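# Move mislabelled shelf cartons to the desk

## Task

A row of cartons stands on a wall shelf, and every carton should sit directly above the shelf label that shows its own part number. Find each carton that sits over a label with a different number and carry it to the desk. Cartons already above their correct label must stay exactly where they were, neither slid nor rotated. The robot must not tip over or finish leaning, or the task fails. A result that holds only because the robot is still gripping or pressing something does not count. At the end, release everything and move the robot away.

## Robot and tools

ROBOT. A Hello Robot Stretch 4 with a single arm. It has an omni-wheel base, a lift that slides up a mast, a telescoping arm pointing forward, a three-joint wrist (yaw, pitch, roll) and a two-finger gripper. It is about 1.6 m tall, and the base rim lies within 0.23 m of the base origin. There are four cameras: head_camera (mast top, looking ahead and down), head_left_camera and head_right_camera (fisheyes beside it, aimed more steeply down, which also show the base and arm), and wrist_camera (behind the fingers, looking along them, with the fingertips near the bottom of the picture). The head cannot pan, so to look elsewhere you turn the base.

FRAMES. Base frame: origin on the floor under the base centre, x forward, y left, z up. hand_pose, a point between the open fingertips, is reported in this frame. With all wrist joints at 0 its axes match the base frame. The printed value may be slightly wrong. The odometry frame is the base frame as it was when the scene began. Heading in base_odometry is positive to the left, from -3.142 to 3.142, and it counts wheel turns, so slipping shows up as travel.

execute_actions. Argument "actions": a list holding exactly one action, or empty (which just returns state and pictures). Optional "cameras": a list drawn from head_camera, head_left_camera, head_right_camera, wrist_camera, or "all"; omitted or null means all, [] means none. An action contains "base", "joints" or both, optionally with "pace" and "contact_limits". Alternatively it is {"end_of_arm": "enable_torque"} alone, which re-powers any wrist or gripper motor that shut itself off. All motions in one action start together and may finish at different times.
- "base": exactly one key, each a relative move from where the base last reported itself, not a pose. translate_m: straight drive in metres, forward positive, -2 to 2. strafe_m: sideways in metres, left positive, -2 to 2. rotate_rad: spin in place in radians, counter-clockwise seen from above positive, -3.2 to 3.2.
- "joints": absolute targets by name, any subset. lift_m 0 to 1.2 (metres, height of lift). arm_m 0 to 0.55 (metres of extension). wrist_yaw_rad -1.134 to 4.276 (0 points forward, positive turns left, 3.14 stows it back; above 3.4 the arm may block it). wrist_pitch_rad -1.117 to 4.259 (0 level, 1.57 pointing down). wrist_roll_rad -1.117 to 4.259 (0 keeps fingers level; positive turns clockwise viewed from behind). gripper_m -0.038 to 0.141 (metres between empty fingertips; below 0 they squeeze together). Tolerances for "done": lift and arm ±0.004, yaw and roll ±0.02, pitch ±0.05, gripper ±0.004. A joint target past its range is clipped and run, with a note; other bad values or unknown keys get the whole call rejected with no motion.
- "pace": "slow", "default", "fast" or "max". Base speeds are 0.1/0.3/0.4/0.6 m/s and 1/2/3/4 rad/s respectively, further reduced when the lift is above 0.2.
- "contact_limits": only {"arm_m": value}, 0 (gentlest) to 0.75 (firmest), default 0.5; the arm stops once it pushes that hard.
A joint or base you leave out may keep pushing toward an earlier target without its status showing it. Unfolding the wrist at scene start: lift_m 0.4 with wrist_yaw_rad 0 in one action. No action runs beyond 15 s. If a result reports a stop, any later execute_actions, wait or finished_scene calls in that same reply are skipped.

wait: "seconds" 0 to 10; commands nothing, returns state and pictures. zoom_image: "camera" and "region" [x0, y0, x1, y1] in pixels of that camera's most recent full picture, origin top left, at most 504 by 504. read_manual: only licence texts. finished_scene: "scene" number; ends the scene irreversibly and reports success.

RESULTS. base_status and joint_status give how each motion ended: "done" (for the base, wheels turned the commanded amount even if slipping), "off_target" (stopped short, may still push), "contact_stop_at_<key>" (hit something; lift, arm or wheels go slack), "limit_stop_at_<name>" such as own_body (self-collision guard) or tilt (leaning over 6 degrees; lift, arm and wheels go slack and ignore commands), "time_out", "torque_fault" (a wrist or gripper motor maxed out and went limp until enable_torque). After these the old target is dropped. on_its_own lists what was not commanded; "held at" there is a target, not a position. lidar_m: 12 distances in metres, 30-degree sectors counter-clockwise starting straight ahead (4th left, 7th behind, 10th right); "-" means nothing seen or closer than 0.25 m; it sees table tops but misses clear objects and thin legs. wrist_depth_mm: 7 by 7 grid of depths, 100 to 2000 mm. turned_by_wheels versus turned_by_imu differing by more than about 0.1 rad suggests a collision or slip. base_tilt in degrees, forward and right positive. motor_effort: percent of maximum, signed toward higher joint values, bracket is peak during the last action; for wheel_0, wheel_1, wheel_2 positive means turning right. The gripper reading and "done" do not prove a grasp; a firm squeeze shows as a gripper effort change. Squeezing below an object's width pulls it toward the wrist by up to a third of the difference.

CAUTIONS. Avoid dropping, slamming or shoving cartons, and do not disturb correctly placed ones. Driving or turning with over 1 kg held and arm_m above 0.2 can tip the robot, especially at fast paces; steady high pushes or pulls also risk tipping. Tilting the gripper up while rolled can trigger own_body stops. If fingertips jam on a surface, raise the lift. Before finishing, open the gripper and move the robot away from the shelf and desk.

Each tool is called after ">>>" as name([rows], argument=value, ...), one row to a line, values as JSON.

## Session

>>> execute_actions(actions=[])

Scene clock: 0.00 s.
base_odometry: x=+0.000 y=+0.000 heading=+0.000 (m, m, rad; odometry frame)
turned_by_wheels: +0.000 (rad since the last result)
turned_by_imu: +0.000 (rad since the last result)
base_tilt: forward=-0.1 right=+1.5 (deg)
lidar_m: 2.03 1.95 1.88 1.97 1.80 1.70 1.76 1.91 1.42 1.46 2.32 1.93
base_status: not commanded
joint_positions: lift_m=+0.273 arm_m=+0.001 wrist_yaw_rad=+3.113 wrist_pitch_rad=-0.009 wrist_roll_rad=-0.020 gripper_m=+0.057
joint_status: not commanded
motor_effort: lift_m=+18 arm_m=+0 wrist_yaw_rad=+1 wrist_pitch_rad=-10 wrist_roll_rad=+0 gripper_m=-1 wheel_0=+0 wheel_1=-1 wheel_2=+0 (%)
hand_pose: x=-0.1138 y=+0.0957 z=+0.4543 quat_wxyz=(+0.014, +0.004, -0.010, +1.000) (m; base frame)
wrist_depth_mm: - 137 - - - - - / - 116 137 - - - - / - 115 141 - - - - / - 136 187 - - - - / 198 - - - - - - / 219 1708 198 1464 210 1255 1308 / 214 1160 1042 597 1060 960 946
pictures: head_camera, head_left_camera, head_right_camera, wrist_camera
Images, in order (width x height): head_camera 420x560, head_left_camera 420x672, head_right_camera 420x672, wrist_camera 616x392.

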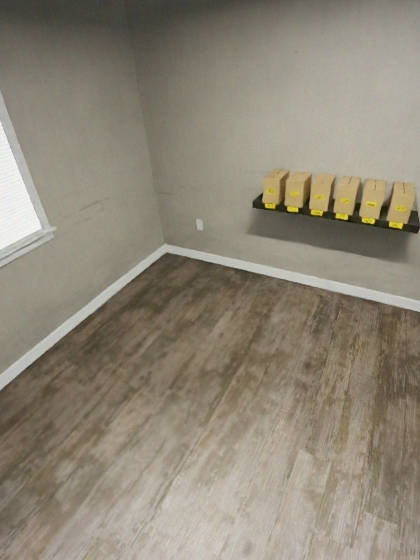

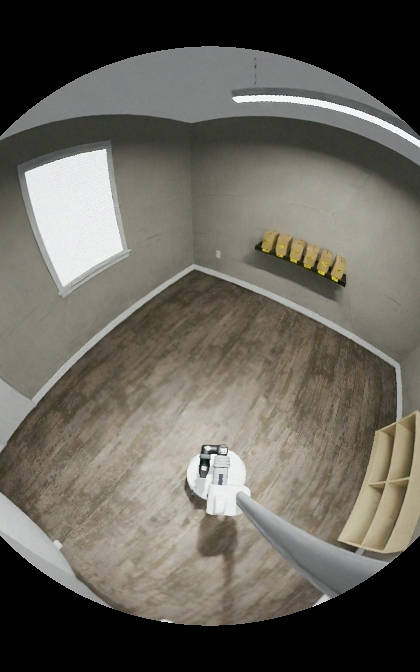

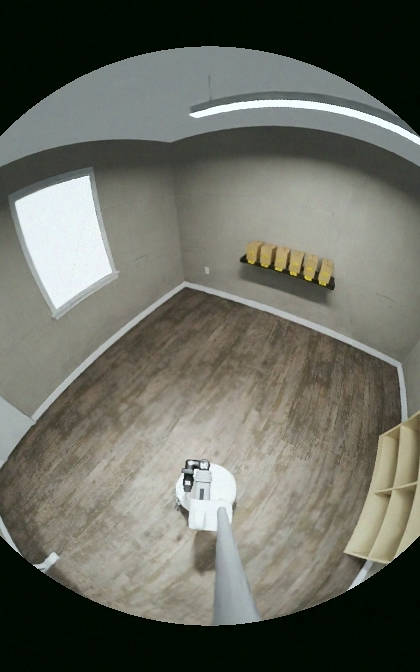

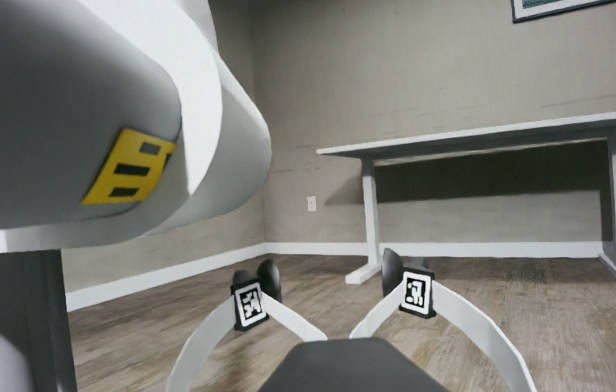

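>>> zoom_image(camera="head_camera", region=[250, 160, 420, 240])

Region (250, 160, 420, 240) of head_camera's 420x560 image, scaled by 2.965, with more detail than that image has; it fills the top 237 rows of this view, and the rest is white.

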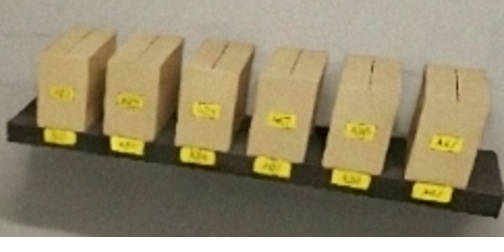

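>>> execute_actions([
  {"base":{"rotate_rad":-0.52},"joints":{"lift_m":0.6,"wrist_yaw_rad":0}},
], cameras=[])

>>> execute_actions([
  {"base":{"translate_m":1.0}},
])

Scene clock: 9.30 s.
base_odometry: x=+0.000 y=+0.000 heading=-0.520 (m, m, rad; odometry frame)
turned_by_wheels: -0.520 (rad since the last result)
turned_by_imu: -0.520 (rad since the last result)
base_tilt: forward=-0.3 right=+1.6 (deg)
lidar_m: 1.95 2.05 1.95 1.88 1.98 1.80 1.73 1.79 1.91 1.42 1.49 2.33
base_status: done
joint_positions: lift_m=+0.600 arm_m=+0.001 wrist_yaw_rad=+0.001 wrist_pitch_rad=-0.009 wrist_roll_rad=-0.020 gripper_m=+0.057
joint_status: all done
motor_effort: lift_m=+22(23) arm_m=+0(0) wrist_yaw_rad=-2(4) wrist_pitch_rad=-9(10) wrist_roll_rad=+0(1) gripper_m=-4(0) wheel_0=+1(8) wheel_1=+0(8) wheel_2=+0(7) (%)
hand_pose: x=+0.4605 y=-0.0872 z=+0.7805 quat_wxyz=(+1.000, -0.010, -0.004, +0.000) (m; base frame)
wrist_depth_mm: - - 1921 1921 1921 1863 1863 / - - - 1921 1863 1863 1863 / - - - 1863 1921 1863 1863 / - - 1708 1708 1863 1863 1863 / - - - - 1921 1921 1921 / - - 199 - 211 1863 1863 / - 1863 1661 931 1708 1499 1499
pictures: none
No camera images: the call's "cameras" was empty. Leave "cameras" out to get every camera's image.

Scene clock: 14.10 s.
base_odometry: x=+0.868 y=-0.497 heading=-0.520 (m, m, rad; odometry frame)
turned_by_wheels: +0.000 (rad since the last result)
turned_by_imu: -0.004 (rad since the last result)
base_tilt: forward=-0.3 right=+1.6 (deg)
lidar_m: 0.94 0.99 1.72 1.88 1.96 2.69 3.64 2.64 1.47 1.39 1.76 1.01
base_status: done
joint_positions: lift_m=+0.600 arm_m=+0.001 wrist_yaw_rad=+0.000 wrist_pitch_rad=-0.009 wrist_roll_rad=-0.020 gripper_m=+0.057
joint_status: not commanded
motor_effort: lift_m=+20(22) arm_m=+0(0) wrist_yaw_rad=+1(0) wrist_pitch_rad=-9(9) wrist_roll_rad=+0(0) gripper_m=-1(2) wheel_0=+2(7) wheel_1=+2(6) wheel_2=+1(10) (%)
hand_pose: x=+0.4605 y=-0.0874 z=+0.7806 quat_wxyz=(+1.000, -0.010, -0.004, +0.000) (m; base frame)
wrist_depth_mm: 991 991 976 960 960 960 931 / 991 991 976 976 960 960 960 / 904 768 741 723 960 960 946 / 750 741 732 732 723 960 960 / 991 991 991 991 976 960 960 / 1008 991 199 991 211 960 960 / 1008 1008 1008 559 991 976 960
pictures: head_camera, head_left_camera, head_right_camera, wrist_camera
camera_calibration (this result's frames):
wrist_camera: T_world_to_cam=[[0.00961073, -0.996055, -0.0882141, -0.0122456], [-0.00490906, 0.0881701, -0.996093, 0.845031], [0.999942, 0.0100062, -0.00404231, -0.232051], [0, 0, 0, 1]] pos_world=[0.236304, -0.0843818, 0.839712]
Images, in order (width x height): head_camera 420x560, head_left_camera 420x672, head_right_camera 420x672, wrist_camera 616x392.

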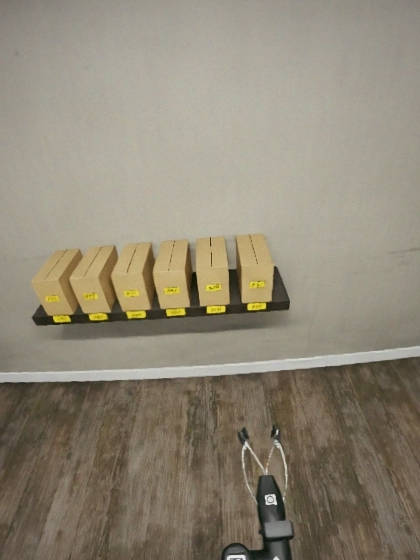

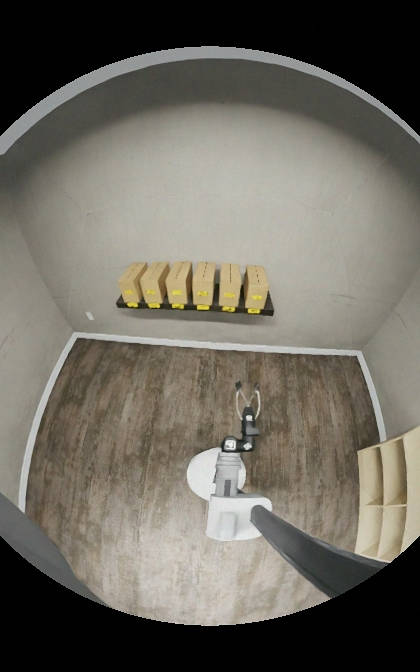

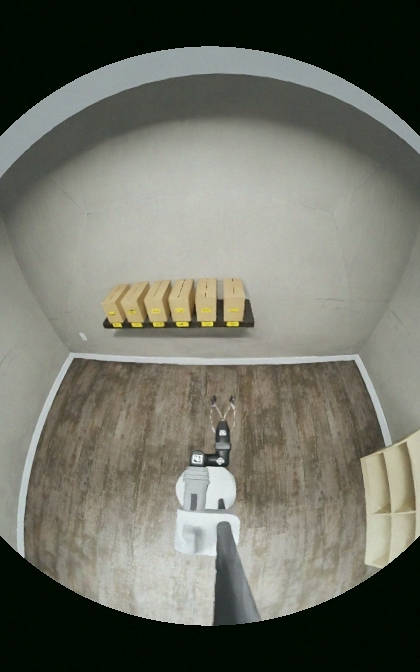

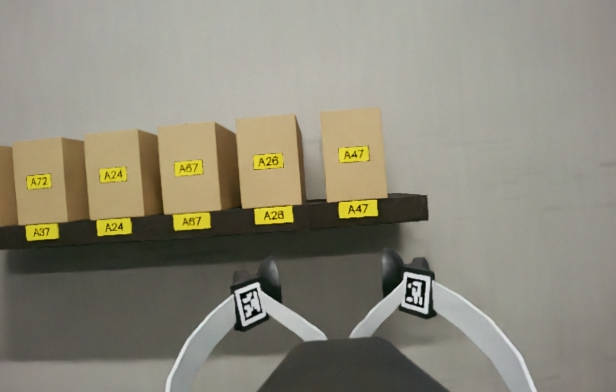

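>>> zoom_image(camera="wrist_camera", region=[0, 100, 440, 260])

>>> zoom_image(camera="head_camera", region=[25, 230, 165, 335])

Region (0, 100, 440, 260) of wrist_camera's 616x392 image, scaled by 1.145; it fills the top 183 rows of this view, and the rest is white.

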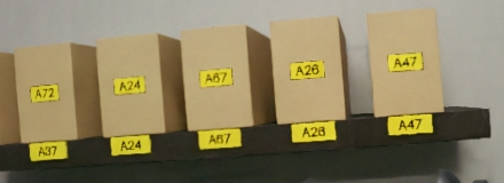

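Region (25, 230, 165, 335) of head_camera's 420x560 image, scaled by 3.600, with more detail than that image has; it fills the top 378 rows of this view, and the rest is white.

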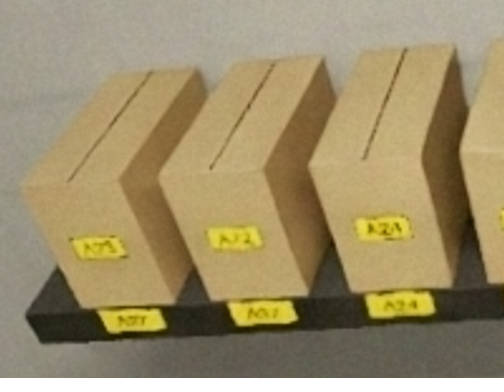

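>>> execute_actions([
  {"base":{"rotate_rad":-0.025},"joints":{"lift_m":0.67,"gripper_m":0.135}},
], cameras=[])

>>> execute_actions([
  {"base":{"strafe_m":0.6},"joints":{"arm_m":0.2}},
], cameras=["head_camera","wrist_camera"])

Scene clock: 28.83 s.
base_odometry: x=+0.868 y=-0.497 heading=-0.545 (m, m, rad; odometry frame)
turned_by_wheels: -0.025 (rad since the last result)
turned_by_imu: -0.026 (rad since the last result)
base_tilt: forward=-0.1 right=+1.5 (deg)
lidar_m: 0.93 0.99 1.67 1.88 1.96 2.64 3.59 2.71 1.49 1.40 1.82 1.27
base_status: done
joint_positions: lift_m=+0.670 arm_m=+0.001 wrist_yaw_rad=+0.000 wrist_pitch_rad=-0.009 wrist_roll_rad=-0.020 gripper_m=+0.135
joint_status: all done
motor_effort: lift_m=+22(23) arm_m=+0(0) wrist_yaw_rad=+0(1) wrist_pitch_rad=-9(10) wrist_roll_rad=+1(0) gripper_m=-1(3) wheel_0=+0(4) wheel_1=-1(5) wheel_2=-1(5) (%)
hand_pose: x=+0.4605 y=-0.0874 z=+0.8505 quat_wxyz=(+1.000, -0.010, -0.004, +0.000) (m; base frame)
wrist_depth_mm: 960 976 976 960 976 946 960 / 976 991 976 976 976 960 960 / 976 976 976 976 976 976 976 / 732 741 741 741 976 976 991 / 741 741 741 741 991 976 960 / 991 991 199 991 976 976 976 / 991 991 991 549 976 976 991
pictures: none
No camera images: the call's "cameras" was empty. Leave "cameras" out to get every camera's image.

Scene clock: 32.17 s.
base_odometry: x=+1.179 y=+0.017 heading=-0.545 (m, m, rad; odometry frame)
turned_by_wheels: +0.000 (rad since the last result)
turned_by_imu: +0.000 (rad since the last result)
base_tilt: forward=-0.2 right=+1.5 (deg)
lidar_m: 0.92 1.22 1.39 1.25 1.34 1.79 3.62 2.90 2.12 1.99 1.76 0.98
base_status: done
joint_positions: lift_m=+0.670 arm_m=+0.199 wrist_yaw_rad=+0.000 wrist_pitch_rad=-0.009 wrist_roll_rad=-0.020 gripper_m=+0.135
joint_status: all done
motor_effort: lift_m=+21(22) arm_m=+6(7) wrist_yaw_rad=+2(1) wrist_pitch_rad=-9(10) wrist_roll_rad=+0(0) gripper_m=-1(1) wheel_0=+0(6) wheel_1=-1(9) wheel_2=+1(1) (%)
hand_pose: x=+0.6584 y=-0.0874 z=+0.8505 quat_wxyz=(+1.000, -0.010, -0.005, +0.000) (m; base frame)
wrist_depth_mm: 768 759 759 750 759 759 750 / 759 768 759 759 768 750 750 / 768 759 759 517 530 512 512 / 768 768 517 517 517 512 517 / 768 768 517 512 512 508 508 / 778 778 198 517 512 768 759 / 788 768 778 442 768 768 768
pictures: head_camera, wrist_camera
camera_calibration (this result's frames):
wrist_camera: T_world_to_cam=[[0.00949545, -0.996056, -0.088213, -0.00794296], [-0.0047881, 0.0881707, -0.996094, 0.915554], [0.999943, 0.00988074, -0.00393199, -0.429804], [0, 0, 0, 1]] pos_world=[0.434239, -0.0843899, 0.909587]
Images, in order (width x height): head_camera 420x560, wrist_camera 616x392.

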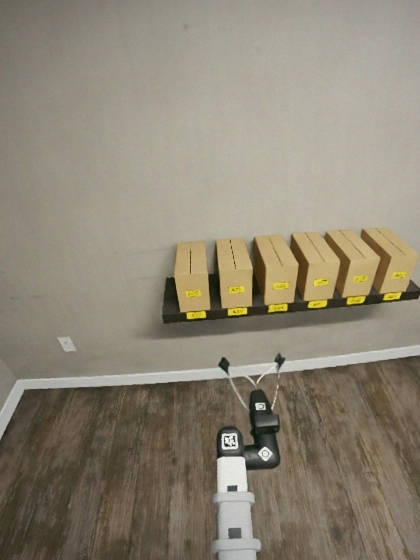

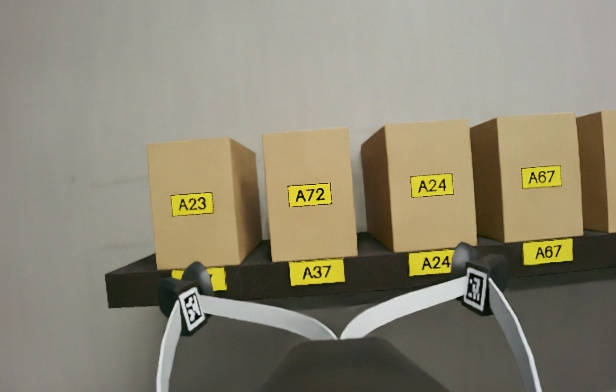

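>>> execute_actions([
  {"base":{"strafe_m":0.165},"joints":{"arm_m":0.05,"lift_m":1.19,"wrist_pitch_rad":1.57}},
], cameras=[])

>>> execute_actions([
  {"base":{"translate_m":0.38},"joints":{"arm_m":0.5}},
])

Scene clock: 43.93 s.
base_odometry: x=+1.264 y=+0.158 heading=-0.545 (m, m, rad; odometry frame)
turned_by_wheels: +0.000 (rad since the last result)
turned_by_imu: -0.001 (rad since the last result)
base_tilt: forward=-0.3 right=+1.4 (deg)
lidar_m: 0.90 1.21 1.22 1.11 1.16 1.59 3.68 2.90 2.29 2.17 1.39 0.98
base_status: done
joint_positions: lift_m=+1.190 arm_m=+0.051 wrist_yaw_rad=+0.000 wrist_pitch_rad=+1.570 wrist_roll_rad=-0.020 gripper_m=+0.135
joint_status: all done
motor_effort: lift_m=+22(23) arm_m=-5(6) wrist_yaw_rad=+2(2) wrist_pitch_rad=-2(11) wrist_roll_rad=+0(0) gripper_m=-2(2) wheel_0=+0(9) wheel_1=-1(9) wheel_2=+0(2) (%)
hand_pose: x=+0.2221 y=-0.0874 z=+1.0794 quat_wxyz=(+0.707, -0.007, +0.707, +0.007) (m; base frame)
wrist_depth_mm: 1281 1281 1255 1255 1255 1229 1229 / 1308 1281 1281 1255 1255 1229 1229 / 1308 1281 1281 1281 1255 1281 1255 / 1308 1281 1281 1281 1281 1255 1229 / 1308 1281 1308 1078 1281 1255 1255 / 1336 1308 198 1078 1281 1255 1255 / 1336 1308 1308 609 1281 1281 1281
pictures: none
No camera images: the call's "cameras" was empty. Leave "cameras" out to get every camera's image.

Scene clock: 46.70 s.
base_odometry: x=+1.589 y=-0.039 heading=-0.544 (m, m, rad; odometry frame)
turned_by_wheels: +0.000 (rad since the last result)
turned_by_imu: -0.002 (rad since the last result)
base_tilt: forward=-0.2 right=+1.5 (deg)
lidar_m: 0.51 0.79 1.09 1.15 1.19 1.54 3.99 3.28 2.30 2.19 0.85 0.57
base_status: done
joint_positions: lift_m=+1.190 arm_m=+0.499 wrist_yaw_rad=+0.000 wrist_pitch_rad=+1.570 wrist_roll_rad=-0.020 gripper_m=+0.135
joint_status: all done
motor_effort: lift_m=+22(22) arm_m=+5(7) wrist_yaw_rad=+0(1) wrist_pitch_rad=-2(2) wrist_roll_rad=+0(0) gripper_m=-1(0) wheel_0=+2(8) wheel_1=+1(5) wheel_2=+2(10) (%)
hand_pose: x=+0.6703 y=-0.0874 z=+1.0794 quat_wxyz=(+0.707, -0.007, +0.707, +0.007) (m; base frame)
wrist_depth_mm: 191 204 216 224 240 257 276 / 268 294 317 315 314 310 336 / 477 554 319 319 355 312 349 / 1281 1281 322 319 379 314 351 / 1281 1308 322 320 345 315 336 / 1308 1336 198 322 319 315 359 / 1336 1308 1308 216 320 1281 1255
pictures: head_camera, head_left_camera, head_right_camera, wrist_camera
camera_calibration (this result's frames):
wrist_camera: T_world_to_cam=[[-0.0880321, -0.996079, -0.00873586, -0.00829771], [-0.996046, 0.0879168, 0.0128031, 0.718993], [-0.0119848, 0.0098284, -0.99988, 1.3126], [0, 0, 0, 1]] pos_world=[0.73115, -0.0843775, 1.30316]
Images, in order (width x height): head_camera 420x560, head_left_camera 420x672, head_right_camera 420x672, wrist_camera 616x392.

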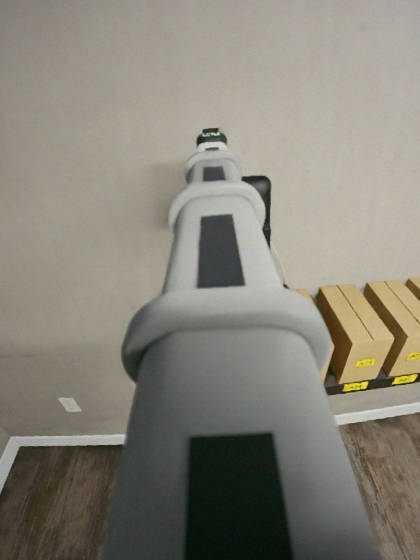

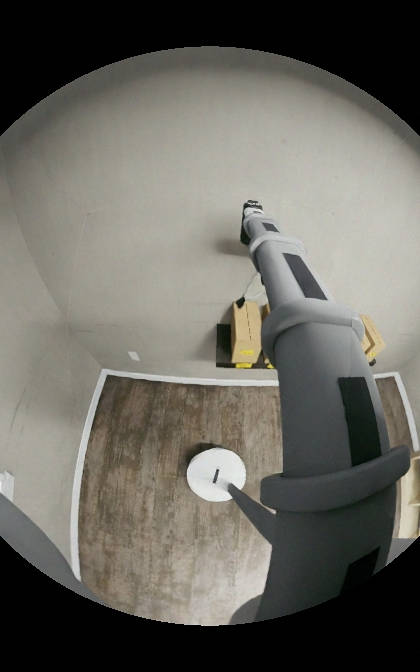

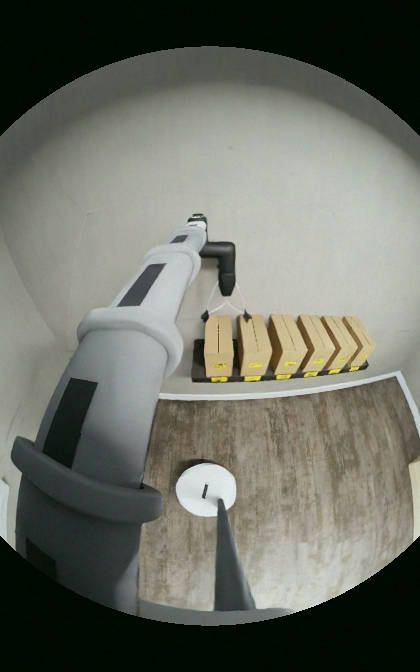

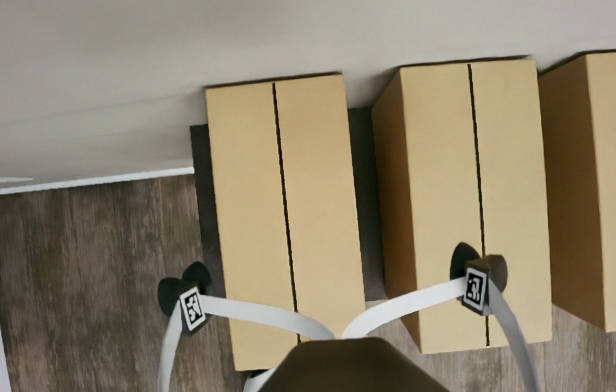

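>>> execute_actions([
  {"base":{"strafe_m":0.032},"joints":{"arm_m":0.52,"lift_m":1.135}},
], cameras=["wrist_camera","head_right_camera"])

Scene clock: 51.63 s.
base_odometry: x=+1.606 y=-0.012 heading=-0.544 (m, m, rad; odometry frame)
turned_by_wheels: +0.000 (rad since the last result)
turned_by_imu: +0.000 (rad since the last result)
base_tilt: forward=-0.3 right=+1.5 (deg)
lidar_m: 0.53 0.82 1.08 1.13 1.14 1.49 3.87 3.32 2.35 2.21 0.83 0.59
base_status: done
joint_positions: lift_m=+1.135 arm_m=+0.519 wrist_yaw_rad=+0.000 wrist_pitch_rad=+1.570 wrist_roll_rad=-0.020 gripper_m=+0.135
joint_status: all done
motor_effort: lift_m=+14(17) arm_m=+6(7) wrist_yaw_rad=-1(1) wrist_pitch_rad=-2(2) wrist_roll_rad=+0(0) gripper_m=-2(2) wheel_0=+2(7) wheel_1=+0(8) wheel_2=+0(3) (%)
hand_pose: x=+0.6902 y=-0.0874 z=+1.0250 quat_wxyz=(+0.707, -0.007, +0.707, +0.007) (m; base frame)
wrist_depth_mm: 148 159 168 175 187 200 214 / 210 229 251 262 260 258 257 / 375 433 397 264 263 259 258 / 1229 1229 445 264 264 260 259 / 1281 1255 449 266 265 262 260 / 1255 1255 198 266 265 262 262 / 1255 1255 1255 189 1229 265 264
pictures: head_right_camera, wrist_camera
camera_calibration (this result's frames):
wrist_camera: T_world_to_cam=[[-0.0880794, -0.996075, -0.00871526, -0.00700911], [-0.996039, 0.0879621, 0.0130356, 0.739274], [-0.0122178, 0.0098289, -0.999877, 1.25859], [0, 0, 0, 1]] pos_world=[0.751106, -0.0843802, 1.24874]
Images, in order (width x height): head_right_camera 420x672, wrist_camera 616x392.

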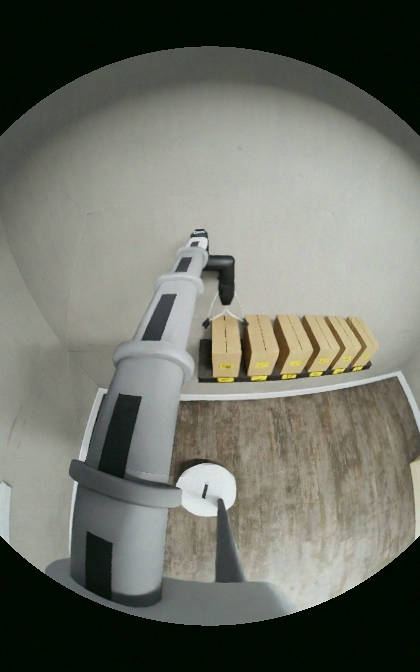

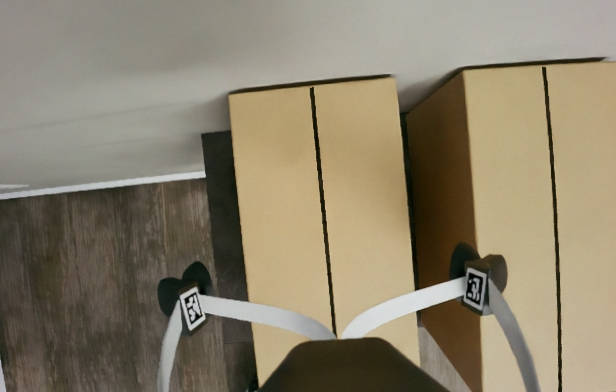

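>>> execute_actions([
  {"base":{"strafe_m":0.004},"joints":{"gripper_m":0.129,"lift_m":1.11},"pace":"slow"},
], cameras=["wrist_camera"])

Scene clock: 56.23 s.
base_odometry: x=+1.608 y=-0.008 heading=-0.544 (m, m, rad; odometry frame)
turned_by_wheels: +0.000 (rad since the last result)
turned_by_imu: +0.000 (rad since the last result)
base_tilt: forward=-0.3 right=+1.5 (deg)
lidar_m: 0.53 0.83 1.10 1.12 1.13 1.50 3.84 3.33 2.34 2.21 0.83 0.58
base_status: done
joint_positions: lift_m=+1.110 arm_m=+0.519 wrist_yaw_rad=+0.000 wrist_pitch_rad=+1.570 wrist_roll_rad=-0.020 gripper_m=+0.129
joint_status: all done
motor_effort: lift_m=+14(14) arm_m=+6(6) wrist_yaw_rad=+0(2) wrist_pitch_rad=-3(3) wrist_roll_rad=+0(1) gripper_m=-2(0) wheel_0=-2(7) wheel_1=+2(6) wheel_2=+0(1) (%)
hand_pose: x=+0.6902 y=-0.0874 z=+1.0001 quat_wxyz=(+0.707, -0.007, +0.707, +0.007) (m; base frame)
wrist_depth_mm: 148 158 168 174 186 200 213 / 210 227 239 237 236 236 233 / 373 433 353 239 237 245 234 / 1229 1205 421 239 238 251 235 / 1229 1205 421 240 240 237 237 / 1255 1205 197 242 240 237 237 / 1229 1229 1229 177 242 271 238
pictures: wrist_camera
camera_calibration (this result's frames):
wrist_camera: T_world_to_cam=[[-0.0880794, -0.996075, -0.00871527, -0.00722665], [-0.996039, 0.0879621, 0.0130354, 0.739602], [-0.0122177, 0.0098289, -0.999877, 1.23361], [0, 0, 0, 1]] pos_world=[0.751107, -0.0843802, 1.22376]
Images, in order (width x height): wrist_camera 616x392.

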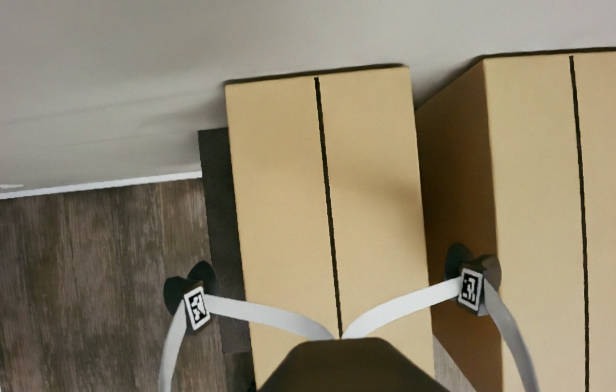

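>>> execute_actions([
  {"joints":{"lift_m":1.055},"pace":"slow"},
], cameras=["wrist_camera","head_right_camera"])

Scene clock: 59.27 s.
base_odometry: x=+1.608 y=-0.008 heading=-0.544 (m, m, rad; odometry frame)
turned_by_wheels: +0.000 (rad since the last result)
turned_by_imu: +0.000 (rad since the last result)
base_tilt: forward=-0.2 right=+1.6 (deg)
lidar_m: 0.52 0.83 1.09 1.10 1.15 1.49 3.86 3.33 2.35 2.22 0.81 0.57
base_status: not commanded
joint_positions: lift_m=+1.055 arm_m=+0.519 wrist_yaw_rad=+0.000 wrist_pitch_rad=+1.570 wrist_roll_rad=-0.020 gripper_m=+0.129
joint_status: all done
motor_effort: lift_m=+13(14) arm_m=+5(5) wrist_yaw_rad=+0(2) wrist_pitch_rad=-3(3) wrist_roll_rad=+0(1) gripper_m=+1(2) wheel_0=-3(2) wheel_1=+2(3) wheel_2=+0(0) (%)
hand_pose: x=+0.6902 y=-0.0874 z=+0.9451 quat_wxyz=(+0.707, -0.007, +0.707, +0.007) (m; base frame)
wrist_depth_mm: 148 158 167 173 182 192 180 / 208 227 186 184 183 235 181 / 370 430 186 185 184 243 182 / 1160 1160 187 186 185 232 182 / 1182 1160 189 187 186 208 183 / 1182 1160 189 187 186 189 185 / 1182 1182 370 149 187 229 186
pictures: head_right_camera, wrist_camera
camera_calibration (this result's frames):
wrist_camera: T_world_to_cam=[[-0.08808, -0.996075, -0.00871526, -0.00770459], [-0.996038, 0.0879627, 0.0130356, 0.740319], [-0.0122178, 0.00982891, -0.999877, 1.17871], [0, 0, 0, 1]] pos_world=[0.751109, -0.0843803, 1.16885]
Images, in order (width x height): head_right_camera 420x672, wrist_camera 616x392.

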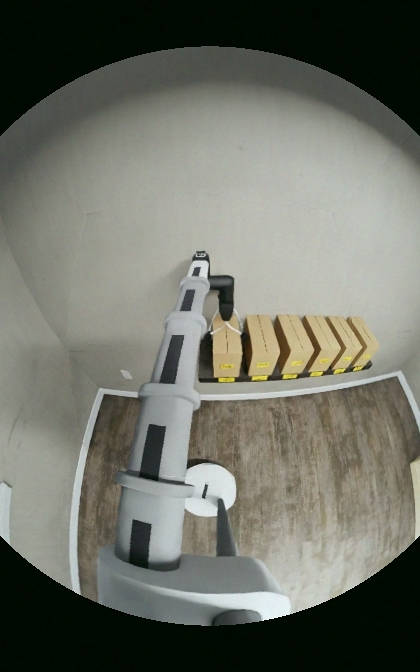

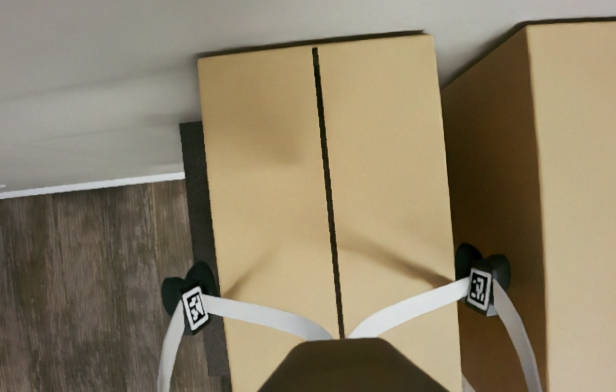

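Right finger already contacts the box. Grip.

>>> execute_actions([
  {"joints":{"gripper_m":0.04}},
], cameras=["wrist_camera"])

>>> execute_actions([
  {"joints":{"lift_m":1.09},"pace":"slow"},
], cameras=["wrist_camera","head_right_camera"])

Scene clock: 65.97 s.
base_odometry: x=+1.608 y=-0.008 heading=-0.544 (m, m, rad; odometry frame)
turned_by_wheels: +0.000 (rad since the last result)
turned_by_imu: +0.000 (rad since the last result)
base_tilt: forward=-0.3 right=+1.5 (deg)
lidar_m: 0.52 0.83 1.11 1.12 1.16 1.47 3.84 3.31 2.34 2.21 0.82 0.57
base_status: not commanded
joint_positions: lift_m=+1.055 arm_m=+0.519 wrist_yaw_rad=+0.000 wrist_pitch_rad=+1.570 wrist_roll_rad=-0.020 gripper_m=+0.040
joint_status: all done
motor_effort: lift_m=+14(14) arm_m=+5(5) wrist_yaw_rad=+3(1) wrist_pitch_rad=-3(3) wrist_roll_rad=+0(1) gripper_m=-21(21) wheel_0=-2(2) wheel_1=+2(2) wheel_2=+0(0) (%)
hand_pose: x=+0.6902 y=-0.0874 z=+0.9450 quat_wxyz=(+0.707, -0.007, +0.707, +0.007) (m; base frame)
wrist_depth_mm: 148 158 163 161 161 192 179 / 210 228 163 162 161 220 180 / 375 433 164 163 162 227 181 / 1160 1160 165 164 163 219 182 / 1160 1160 166 164 163 206 183 / 1205 1160 166 165 164 166 167 / 1205 1182 167 116 125 229 187
pictures: wrist_camera
camera_calibration (this result's frames):
wrist_camera: T_world_to_cam=[[-0.0880798, -0.996075, -0.00871526, -0.00770563], [-0.996038, 0.0879625, 0.0130356, 0.740323], [-0.0122178, 0.00982891, -0.999877, 1.17859], [0, 0, 0, 1]] pos_world=[0.751111, -0.0843803, 1.16873]
Images, in order (width x height): wrist_camera 616x392.

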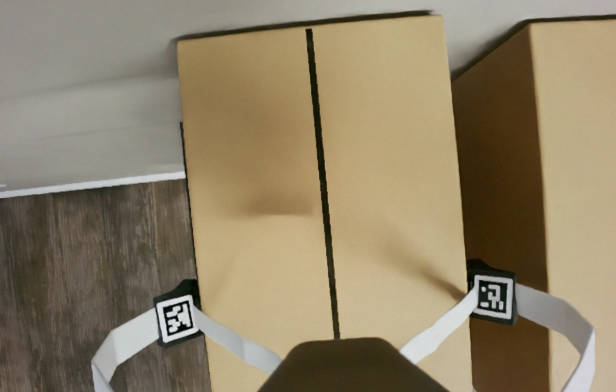

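Scene clock: 67.10 s.
base_odometry: x=+1.608 y=-0.008 heading=-0.544 (m, m, rad; odometry frame)
turned_by_wheels: +0.000 (rad since the last result)
turned_by_imu: +0.000 (rad since the last result)
base_tilt: forward=-0.3 right=+1.6 (deg)
lidar_m: 0.53 0.82 1.09 1.11 1.14 1.49 3.88 3.34 2.34 2.25 0.83 0.58
base_status: not commanded
joint_positions: lift_m=+1.090 arm_m=+0.519 wrist_yaw_rad=+0.000 wrist_pitch_rad=+1.570 wrist_roll_rad=-0.020 gripper_m=+0.040
joint_status: all done
motor_effort: lift_m=+22(22) arm_m=+6(5) wrist_yaw_rad=+0(1) wrist_pitch_rad=-2(2) wrist_roll_rad=+1(0) gripper_m=-24(21) wheel_0=-2(2) wheel_1=+2(2) wheel_2=+0(0) (%)
hand_pose: x=+0.6902 y=-0.0874 z=+0.9794 quat_wxyz=(+0.707, -0.007, +0.707, +0.007) (m; base frame)
wrist_depth_mm: 148 158 163 162 161 194 212 / 210 228 163 163 161 220 213 / 373 436 164 163 162 228 213 / 1182 1182 165 164 163 218 215 / 1205 1205 166 164 163 216 216 / 1229 1205 166 165 164 166 185 / 1255 1205 167 115 125 229 218
pictures: head_right_camera, wrist_camera
camera_calibration (this result's frames):
wrist_camera: T_world_to_cam=[[-0.0880799, -0.996075, -0.00871526, -0.00740615], [-0.996038, 0.0879626, 0.0130356, 0.739877], [-0.0122178, 0.00982891, -0.999877, 1.21292], [0, 0, 0, 1]] pos_world=[0.751113, -0.0843803, 1.20307]
Images, in order (width x height): head_right_camera 420x672, wrist_camera 616x392.

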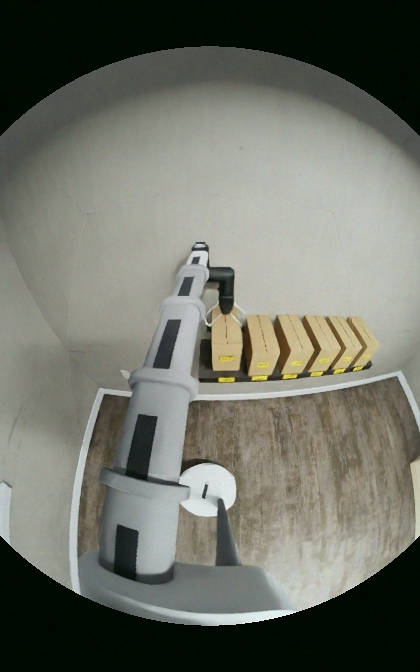

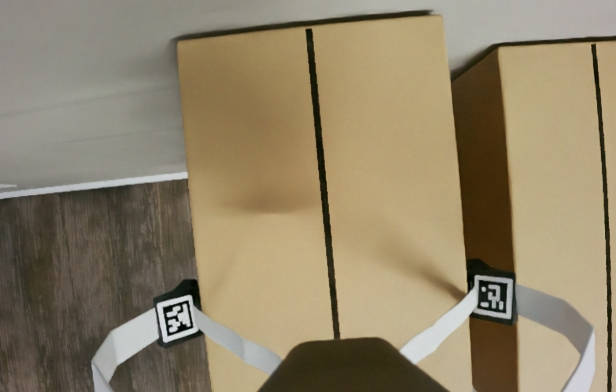

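>>> execute_actions([
  {"joints":{"arm_m":0.12}},
], cameras=[])

>>> execute_actions([
  {"base":{"translate_m":-1.5}},
], cameras=[])

>>> execute_actions([
  {"base":{"rotate_rad":3.14},"pace":"slow"},
])

Scene clock: 71.97 s.
base_odometry: x=+1.608 y=-0.008 heading=-0.544 (m, m, rad; odometry frame)
turned_by_wheels: +0.000 (rad since the last result)
turned_by_imu: +0.000 (rad since the last result)
base_tilt: forward=-0.2 right=+1.5 (deg)
lidar_m: 0.27 0.79 1.09 1.11 1.15 1.51 3.82 3.33 2.35 2.22 0.81 0.41
base_status: not commanded
joint_positions: lift_m=+1.090 arm_m=+0.121 wrist_yaw_rad=+0.000 wrist_pitch_rad=+1.570 wrist_roll_rad=-0.020 gripper_m=+0.040
joint_status: all done
motor_effort: lift_m=+22(23) arm_m=-5(5) wrist_yaw_rad=+1(0) wrist_pitch_rad=-4(4) wrist_roll_rad=+1(0) gripper_m=-22(21) wheel_0=-2(2) wheel_1=+2(2) wheel_2=+0(0) (%)
hand_pose: x=+0.2919 y=-0.0874 z=+0.9794 quat_wxyz=(+0.707, -0.007, +0.707, +0.007) (m; base frame)
wrist_depth_mm: 931 976 430 162 161 1138 1138 / 1182 1182 163 162 161 1138 1138 / 1182 1205 164 163 162 1138 1138 / 1205 1182 164 163 163 1160 1138 / 1205 1205 165 164 163 1160 1160 / 1229 1229 166 165 164 166 1160 / 1229 1229 167 115 125 1160 1160
pictures: none
No camera images: the call's "cameras" was empty. Leave "cameras" out to get every camera's image.

Scene clock: 78.43 s.
base_odometry: x=+0.325 y=+0.768 heading=-0.545 (m, m, rad; odometry frame)
turned_by_wheels: +0.000 (rad since the last result)
turned_by_imu: +0.005 (rad since the last result)
base_tilt: forward=-0.3 right=+1.5 (deg)
lidar_m: 0.29 1.59 1.09 1.05 1.11 1.38 1.65 1.68 2.24 2.26 2.33 0.38
base_status: done
joint_positions: lift_m=+1.090 arm_m=+0.121 wrist_yaw_rad=+0.000 wrist_pitch_rad=+1.570 wrist_roll_rad=-0.020 gripper_m=+0.040
joint_status: not commanded
motor_effort: lift_m=+22(22) arm_m=-5(5) wrist_yaw_rad=+1(1) wrist_pitch_rad=-3(3) wrist_roll_rad=+0(1) gripper_m=-22(21) wheel_0=+0(5) wheel_1=-1(5) wheel_2=-2(10) (%)
hand_pose: x=+0.2920 y=-0.0874 z=+0.9794 quat_wxyz=(+0.707, -0.007, +0.707, +0.007) (m; base frame)
wrist_depth_mm: 1182 1160 1160 162 161 1138 1118 / 1182 1182 163 162 161 1160 1138 / 1182 1182 164 163 162 1160 1138 / 1229 1205 165 164 163 1160 1160 / 1205 1205 165 164 163 1160 1160 / 1229 1205 166 165 164 166 1160 / 1229 1205 167 115 125 1160 1182
pictures: none
No camera images: the call's "cameras" was empty. Leave "cameras" out to get every camera's image.

Scene clock: 82.87 s.
base_odometry: x=+0.325 y=+0.768 heading=+2.595 (m, m, rad; odometry frame)
turned_by_wheels: +3.139 (rad since the last result)
turned_by_imu: +3.134 (rad since the last result)
base_tilt: forward=-0.4 right=+1.5 (deg)
lidar_m: 0.25 1.68 2.27 2.26 2.34 2.16 2.31 1.55 1.09 1.05 1.10 0.39
base_status: done
joint_positions: lift_m=+1.090 arm_m=+0.121 wrist_yaw_rad=+0.000 wrist_pitch_rad=+1.570 wrist_roll_rad=-0.020 gripper_m=+0.040
joint_status: not commanded
motor_effort: lift_m=+22(22) arm_m=-5(5) wrist_yaw_rad=+0(2) wrist_pitch_rad=-3(3) wrist_roll_rad=+0(0) gripper_m=-23(23) wheel_0=-2(6) wheel_1=-2(4) wheel_2=-2(7) (%)
hand_pose: x=+0.2920 y=-0.0874 z=+0.9794 quat_wxyz=(+0.707, -0.007, +0.707, +0.007) (m; base frame)
wrist_depth_mm: 1182 1160 1160 162 160 1138 1138 / 1182 1182 163 162 161 1160 1138 / 1182 1182 164 163 162 1138 1160 / 1205 1205 164 163 163 1160 1160 / 1229 1205 165 164 163 1182 1160 / 1205 1205 166 165 164 166 1160 / 1205 1205 167 115 125 1182 1182
pictures: head_camera, head_left_camera, head_right_camera, wrist_camera
camera_calibration (this result's frames):
wrist_camera: T_world_to_cam=[[-0.0884091, -0.996046, -0.00871257, -0.0423841], [-0.996009, 0.0882915, 0.0130661, 0.343234], [-0.0122452, 0.00983296, -0.999877, 1.20812], [0, 0, 0, 1]] pos_world=[0.35291, -0.0844005, 1.20311]
Images, in order (width x height): head_camera 420x560, head_left_camera 420x672, head_right_camera 420x672, wrist_camera 616x392.

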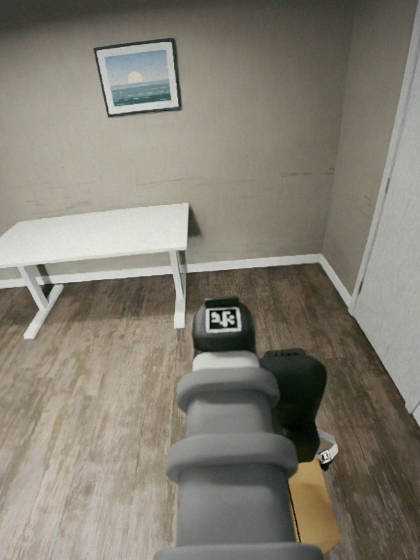

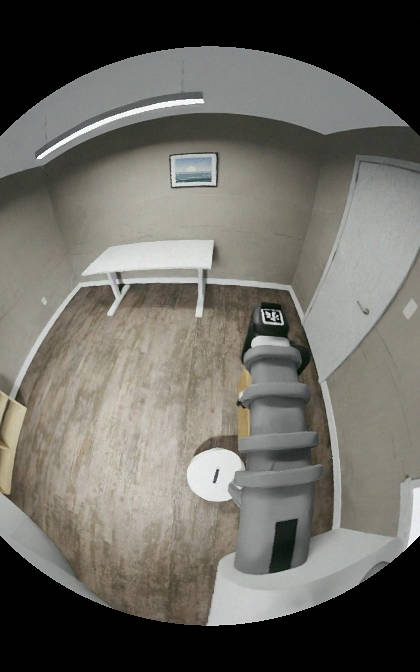

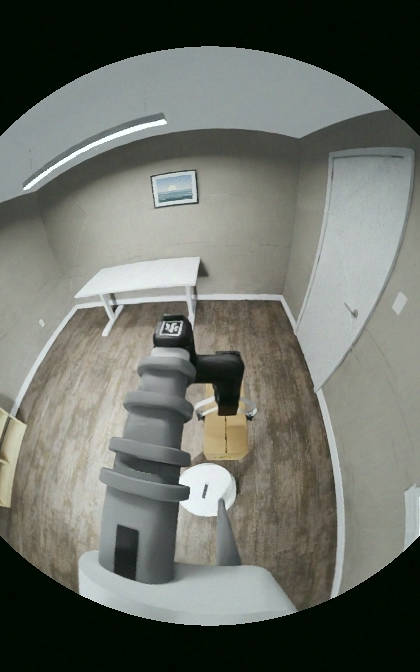

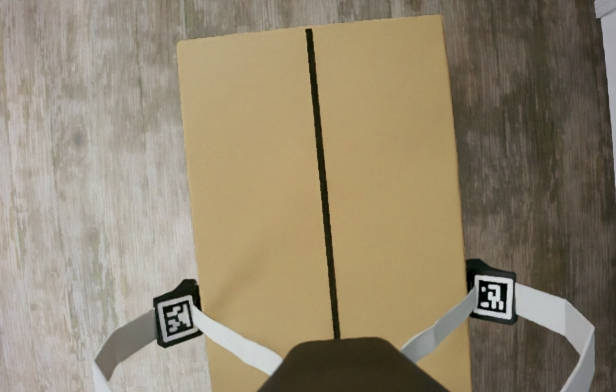

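>>> execute_actions([
  {"base":{"rotate_rad":0.35},"pace":"slow"},
], cameras=[])

>>> execute_actions([
  {"base":{"translate_m":1.3}},
], cameras=[])

>>> execute_actions([
  {"joints":{"arm_m":0.53}},
])

Scene clock: 87.67 s.
base_odometry: x=+0.325 y=+0.769 heading=+2.944 (m, m, rad; odometry frame)
turned_by_wheels: +0.350 (rad since the last result)
turned_by_imu: +0.348 (rad since the last result)
base_tilt: forward=-0.1 right=+1.5 (deg)
lidar_m: 0.27 1.98 2.25 2.26 2.29 2.05 2.00 1.18 1.06 1.07 1.31 0.38
base_status: done
joint_positions: lift_m=+1.090 arm_m=+0.121 wrist_yaw_rad=+0.000 wrist_pitch_rad=+1.570 wrist_roll_rad=-0.020 gripper_m=+0.040
joint_status: not commanded
motor_effort: lift_m=+22(22) arm_m=-5(5) wrist_yaw_rad=-1(2) wrist_pitch_rad=-2(3) wrist_roll_rad=+0(0) gripper_m=-22(21) wheel_0=-3(4) wheel_1=-1(5) wheel_2=-3(7) (%)
hand_pose: x=+0.2920 y=-0.0874 z=+0.9794 quat_wxyz=(+0.707, -0.007, +0.707, +0.007) (m; base frame)
wrist_depth_mm: 1205 1160 1160 162 161 1138 1138 / 1205 1182 163 162 161 1160 1138 / 1205 1182 164 163 162 1160 1138 / 1205 1182 165 163 163 1160 1160 / 1205 1205 166 164 163 1160 1160 / 1229 1182 166 165 164 166 1160 / 1205 1229 167 115 125 1182 1160
pictures: none
No camera images: the call's "cameras" was empty. Leave "cameras" out to get every camera's image.

Scene clock: 93.47 s.
base_odometry: x=-0.950 y=+1.023 heading=+2.945 (m, m, rad; odometry frame)
turned_by_wheels: +0.000 (rad since the last result)
turned_by_imu: -0.006 (rad since the last result)
base_tilt: forward=-0.3 right=+1.5 (deg)
lidar_m: 0.28 0.46 0.89 2.18 2.22 3.29 2.76 1.66 1.44 1.46 0.46 0.27
base_status: done
joint_positions: lift_m=+1.090 arm_m=+0.121 wrist_yaw_rad=+0.000 wrist_pitch_rad=+1.570 wrist_roll_rad=-0.020 gripper_m=+0.040
joint_status: not commanded
motor_effort: lift_m=+22(22) arm_m=-5(5) wrist_yaw_rad=+0(2) wrist_pitch_rad=-3(3) wrist_roll_rad=+0(0) gripper_m=-22(19) wheel_0=+0(8) wheel_1=+1(5) wheel_2=+1(10) (%)
hand_pose: x=+0.2920 y=-0.0874 z=+0.9794 quat_wxyz=(+0.707, -0.007, +0.707, +0.007) (m; base frame)
wrist_depth_mm: 484 480 473 162 161 466 466 / 484 480 163 162 161 466 466 / 1182 1205 164 163 162 469 469 / 1205 1182 165 163 162 473 1160 / 1205 1205 165 164 163 1160 1160 / 1205 1205 166 165 164 166 1160 / 1229 1205 167 115 125 1182 1160
pictures: none
No camera images: the call's "cameras" was empty. Leave "cameras" out to get every camera's image.

Scene clock: 95.77 s.
base_odometry: x=-0.950 y=+1.023 heading=+2.945 (m, m, rad; odometry frame)
turned_by_wheels: +0.000 (rad since the last result)
turned_by_imu: +0.000 (rad since the last result)
base_tilt: forward=-0.2 right=+1.5 (deg)
lidar_m: 0.39 0.48 0.88 2.18 2.24 3.30 2.78 1.69 1.46 1.46 0.43 0.36
base_status: not commanded
joint_positions: lift_m=+1.090 arm_m=+0.529 wrist_yaw_rad=+0.000 wrist_pitch_rad=+1.570 wrist_roll_rad=-0.020 gripper_m=+0.040
joint_status: all done
motor_effort: lift_m=+22(22) arm_m=+5(6) wrist_yaw_rad=-1(1) wrist_pitch_rad=-2(2) wrist_roll_rad=+1(1) gripper_m=-23(26) wheel_0=+0(0) wheel_1=+1(1) wheel_2=+1(1) (%)
hand_pose: x=+0.7003 y=-0.0874 z=+0.9794 quat_wxyz=(+0.707, -0.007, +0.707, +0.007) (m; base frame)
wrist_depth_mm: 480 477 473 162 161 462 462 / 480 480 163 162 161 462 462 / 488 484 164 163 162 466 469 / 492 484 164 164 163 469 469 / 492 488 165 164 163 469 473 / 492 488 166 165 164 166 473 / 496 492 167 115 125 477 473
pictures: head_camera, head_left_camera, head_right_camera, wrist_camera
camera_calibration (this result's frames):
wrist_camera: T_world_to_cam=[[-0.0880115, -0.996081, -0.00874255, -0.00653851], [-0.996048, 0.0878969, 0.0127273, 0.750231], [-0.011909, 0.00982815, -0.999881, 1.21288], [0, 0, 0, 1]] pos_world=[0.761135, -0.0843762, 1.20313]
Images, in order (width x height): head_camera 420x560, head_left_camera 420x672, head_right_camera 420x672, wrist_camera 616x392.

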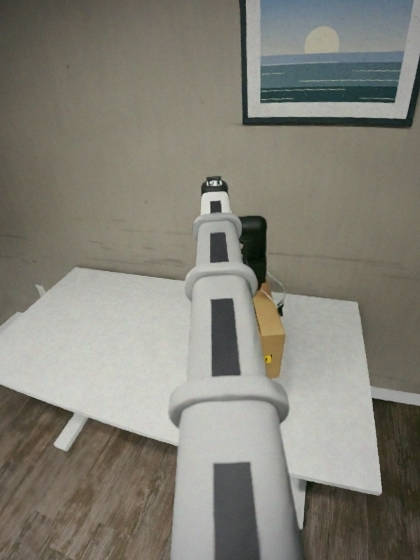

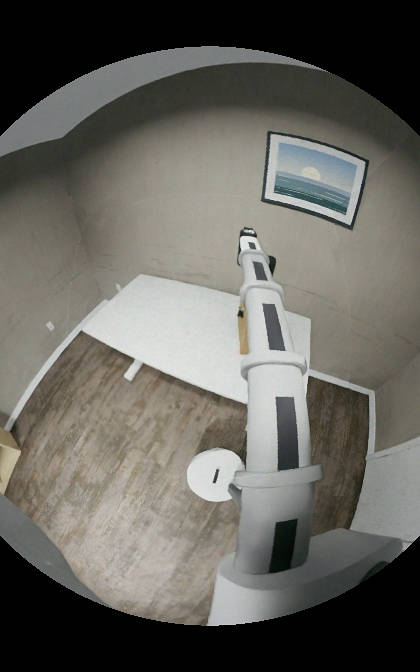

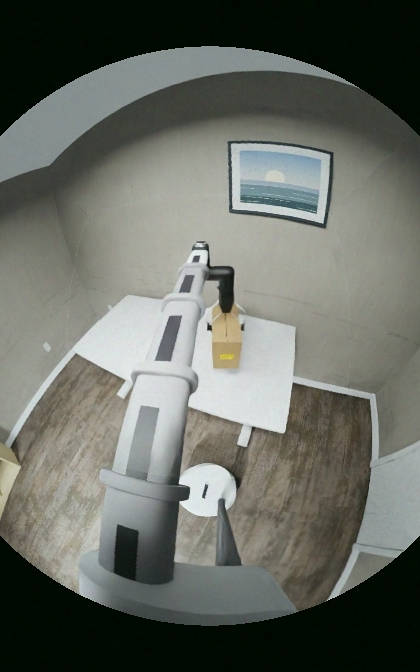

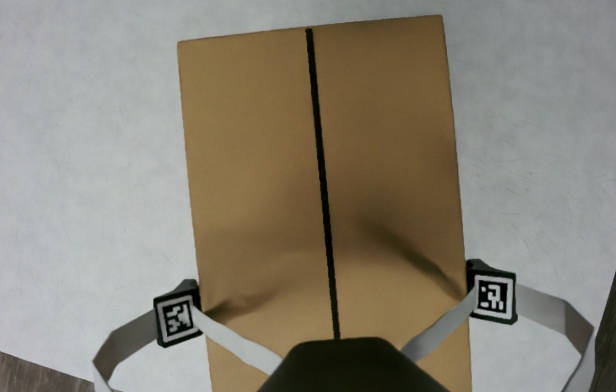

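>>> execute_actions([
  {"joints":{"lift_m":0.976}},
], cameras=[])

>>> execute_actions([
  {"joints":{"gripper_m":0.135}},
], cameras=["wrist_camera"])

>>> execute_actions([
  {"joints":{"lift_m":1.06}},
], cameras=["wrist_camera"])

Scene clock: 99.67 s.
base_odometry: x=-0.950 y=+1.023 heading=+2.945 (m, m, rad; odometry frame)
turned_by_wheels: +0.000 (rad since the last result)
turned_by_imu: +0.000 (rad since the last result)
base_tilt: forward=-0.2 right=+1.4 (deg)
lidar_m: 0.38 0.47 0.87 2.20 2.21 3.28 2.77 1.68 1.45 1.47 0.43 0.38
base_status: not commanded
joint_positions: lift_m=+0.976 arm_m=+0.529 wrist_yaw_rad=+0.000 wrist_pitch_rad=+1.570 wrist_roll_rad=-0.020 gripper_m=+0.040
joint_status: all done
motor_effort: lift_m=+15(21) arm_m=+5(5) wrist_yaw_rad=+0(3) wrist_pitch_rad=-2(3) wrist_roll_rad=+1(0) gripper_m=-24(24) wheel_0=+0(0) wheel_1=+1(1) wheel_2=+1(1) (%)
hand_pose: x=+0.7003 y=-0.0874 z=+0.8660 quat_wxyz=(+0.707, -0.007, +0.707, +0.007) (m; base frame)
wrist_depth_mm: 368 366 362 162 161 355 353 / 368 366 163 162 161 355 355 / 373 370 164 163 162 357 355 / 375 370 164 163 162 362 357 / 377 373 166 164 163 362 359 / 379 375 166 165 164 166 359 / 379 375 167 116 125 364 364
pictures: none
No camera images: the call's "cameras" was empty. Leave "cameras" out to get every camera's image.

Scene clock: 101.57 s.
base_odometry: x=-0.950 y=+1.023 heading=+2.945 (m, m, rad; odometry frame)
turned_by_wheels: +0.000 (rad since the last result)
turned_by_imu: +0.000 (rad since the last result)
base_tilt: forward=-0.2 right=+1.5 (deg)
lidar_m: 0.39 0.48 0.88 2.17 2.26 3.28 2.78 1.68 1.45 1.45 0.43 0.37
base_status: not commanded
joint_positions: lift_m=+0.976 arm_m=+0.529 wrist_yaw_rad=+0.000 wrist_pitch_rad=+1.570 wrist_roll_rad=-0.020 gripper_m=+0.135
joint_status: all done
motor_effort: lift_m=+15(15) arm_m=+6(6) wrist_yaw_rad=-3(2) wrist_pitch_rad=-4(5) wrist_roll_rad=+1(0) gripper_m=+2(22) wheel_0=+0(0) wheel_1=+1(1) wheel_2=+1(1) (%)
hand_pose: x=+0.7001 y=-0.0874 z=+0.8660 quat_wxyz=(+0.707, -0.007, +0.707, +0.007) (m; base frame)
wrist_depth_mm: 368 366 364 362 357 355 353 / 370 368 187 186 185 357 355 / 373 370 189 186 186 359 355 / 373 370 189 187 186 362 359 / 377 373 190 189 187 364 362 / 377 375 190 189 187 362 362 / 382 377 191 150 188 366 364
pictures: wrist_camera
camera_calibration (this result's frames):
wrist_camera: T_world_to_cam=[[-0.088062, -0.996077, -0.00868681, -0.00755877], [-0.996036, 0.0879419, 0.0133566, 0.750944], [-0.0125403, 0.00982859, -0.999873, 1.0999], [0, 0, 0, 1]] pos_world=[0.761095, -0.084379, 1.08966]
Images, in order (width x height): wrist_camera 616x392.

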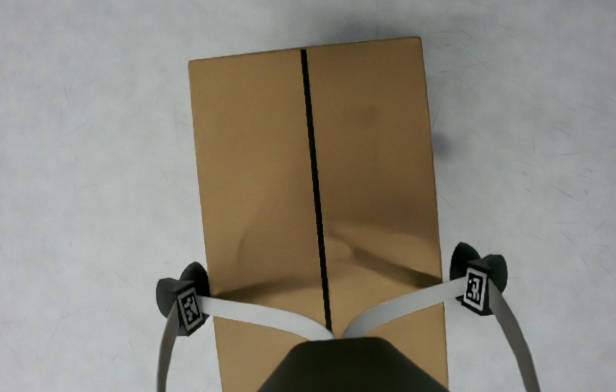

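Scene clock: 102.90 s.
base_odometry: x=-0.950 y=+1.023 heading=+2.945 (m, m, rad; odometry frame)
turned_by_wheels: +0.000 (rad since the last result)
turned_by_imu: +0.000 (rad since the last result)
base_tilt: forward=-0.1 right=+1.4 (deg)
lidar_m: 0.39 0.47 0.89 2.20 2.23 3.26 2.76 1.67 1.45 1.45 0.45 0.39
base_status: not commanded
joint_positions: lift_m=+1.060 arm_m=+0.529 wrist_yaw_rad=+0.000 wrist_pitch_rad=+1.570 wrist_roll_rad=-0.020 gripper_m=+0.135
joint_status: all done
motor_effort: lift_m=+22(23) arm_m=+5(5) wrist_yaw_rad=+1(0) wrist_pitch_rad=-4(3) wrist_roll_rad=+0(1) gripper_m=-2(3) wheel_0=+0(0) wheel_1=+1(1) wheel_2=+1(1) (%)
hand_pose: x=+0.7002 y=-0.0874 z=+0.9494 quat_wxyz=(+0.707, -0.007, +0.707, +0.007) (m; base frame)
wrist_depth_mm: 449 449 445 442 436 436 433 / 452 452 449 445 439 436 433 / 455 455 449 270 267 439 436 / 459 452 452 271 270 442 439 / 462 455 452 272 271 445 442 / 466 459 198 272 271 445 445 / 469 462 459 192 449 449 442
pictures: wrist_camera
camera_calibration (this result's frames):
wrist_camera: T_world_to_cam=[[-0.0880614, -0.996077, -0.00869703, -0.00682139], [-0.996038, 0.0879423, 0.0132412, 0.749976], [-0.0124244, 0.00982861, -0.999875, 1.18326], [0, 0, 0, 1]] pos_world=[0.761105, -0.084379, 1.17312]
Images, in order (width x height): wrist_camera 616x392.

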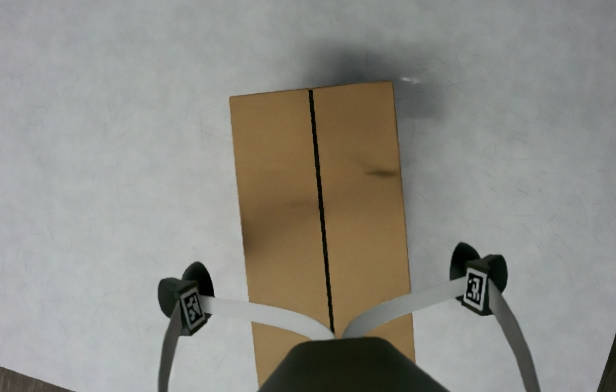

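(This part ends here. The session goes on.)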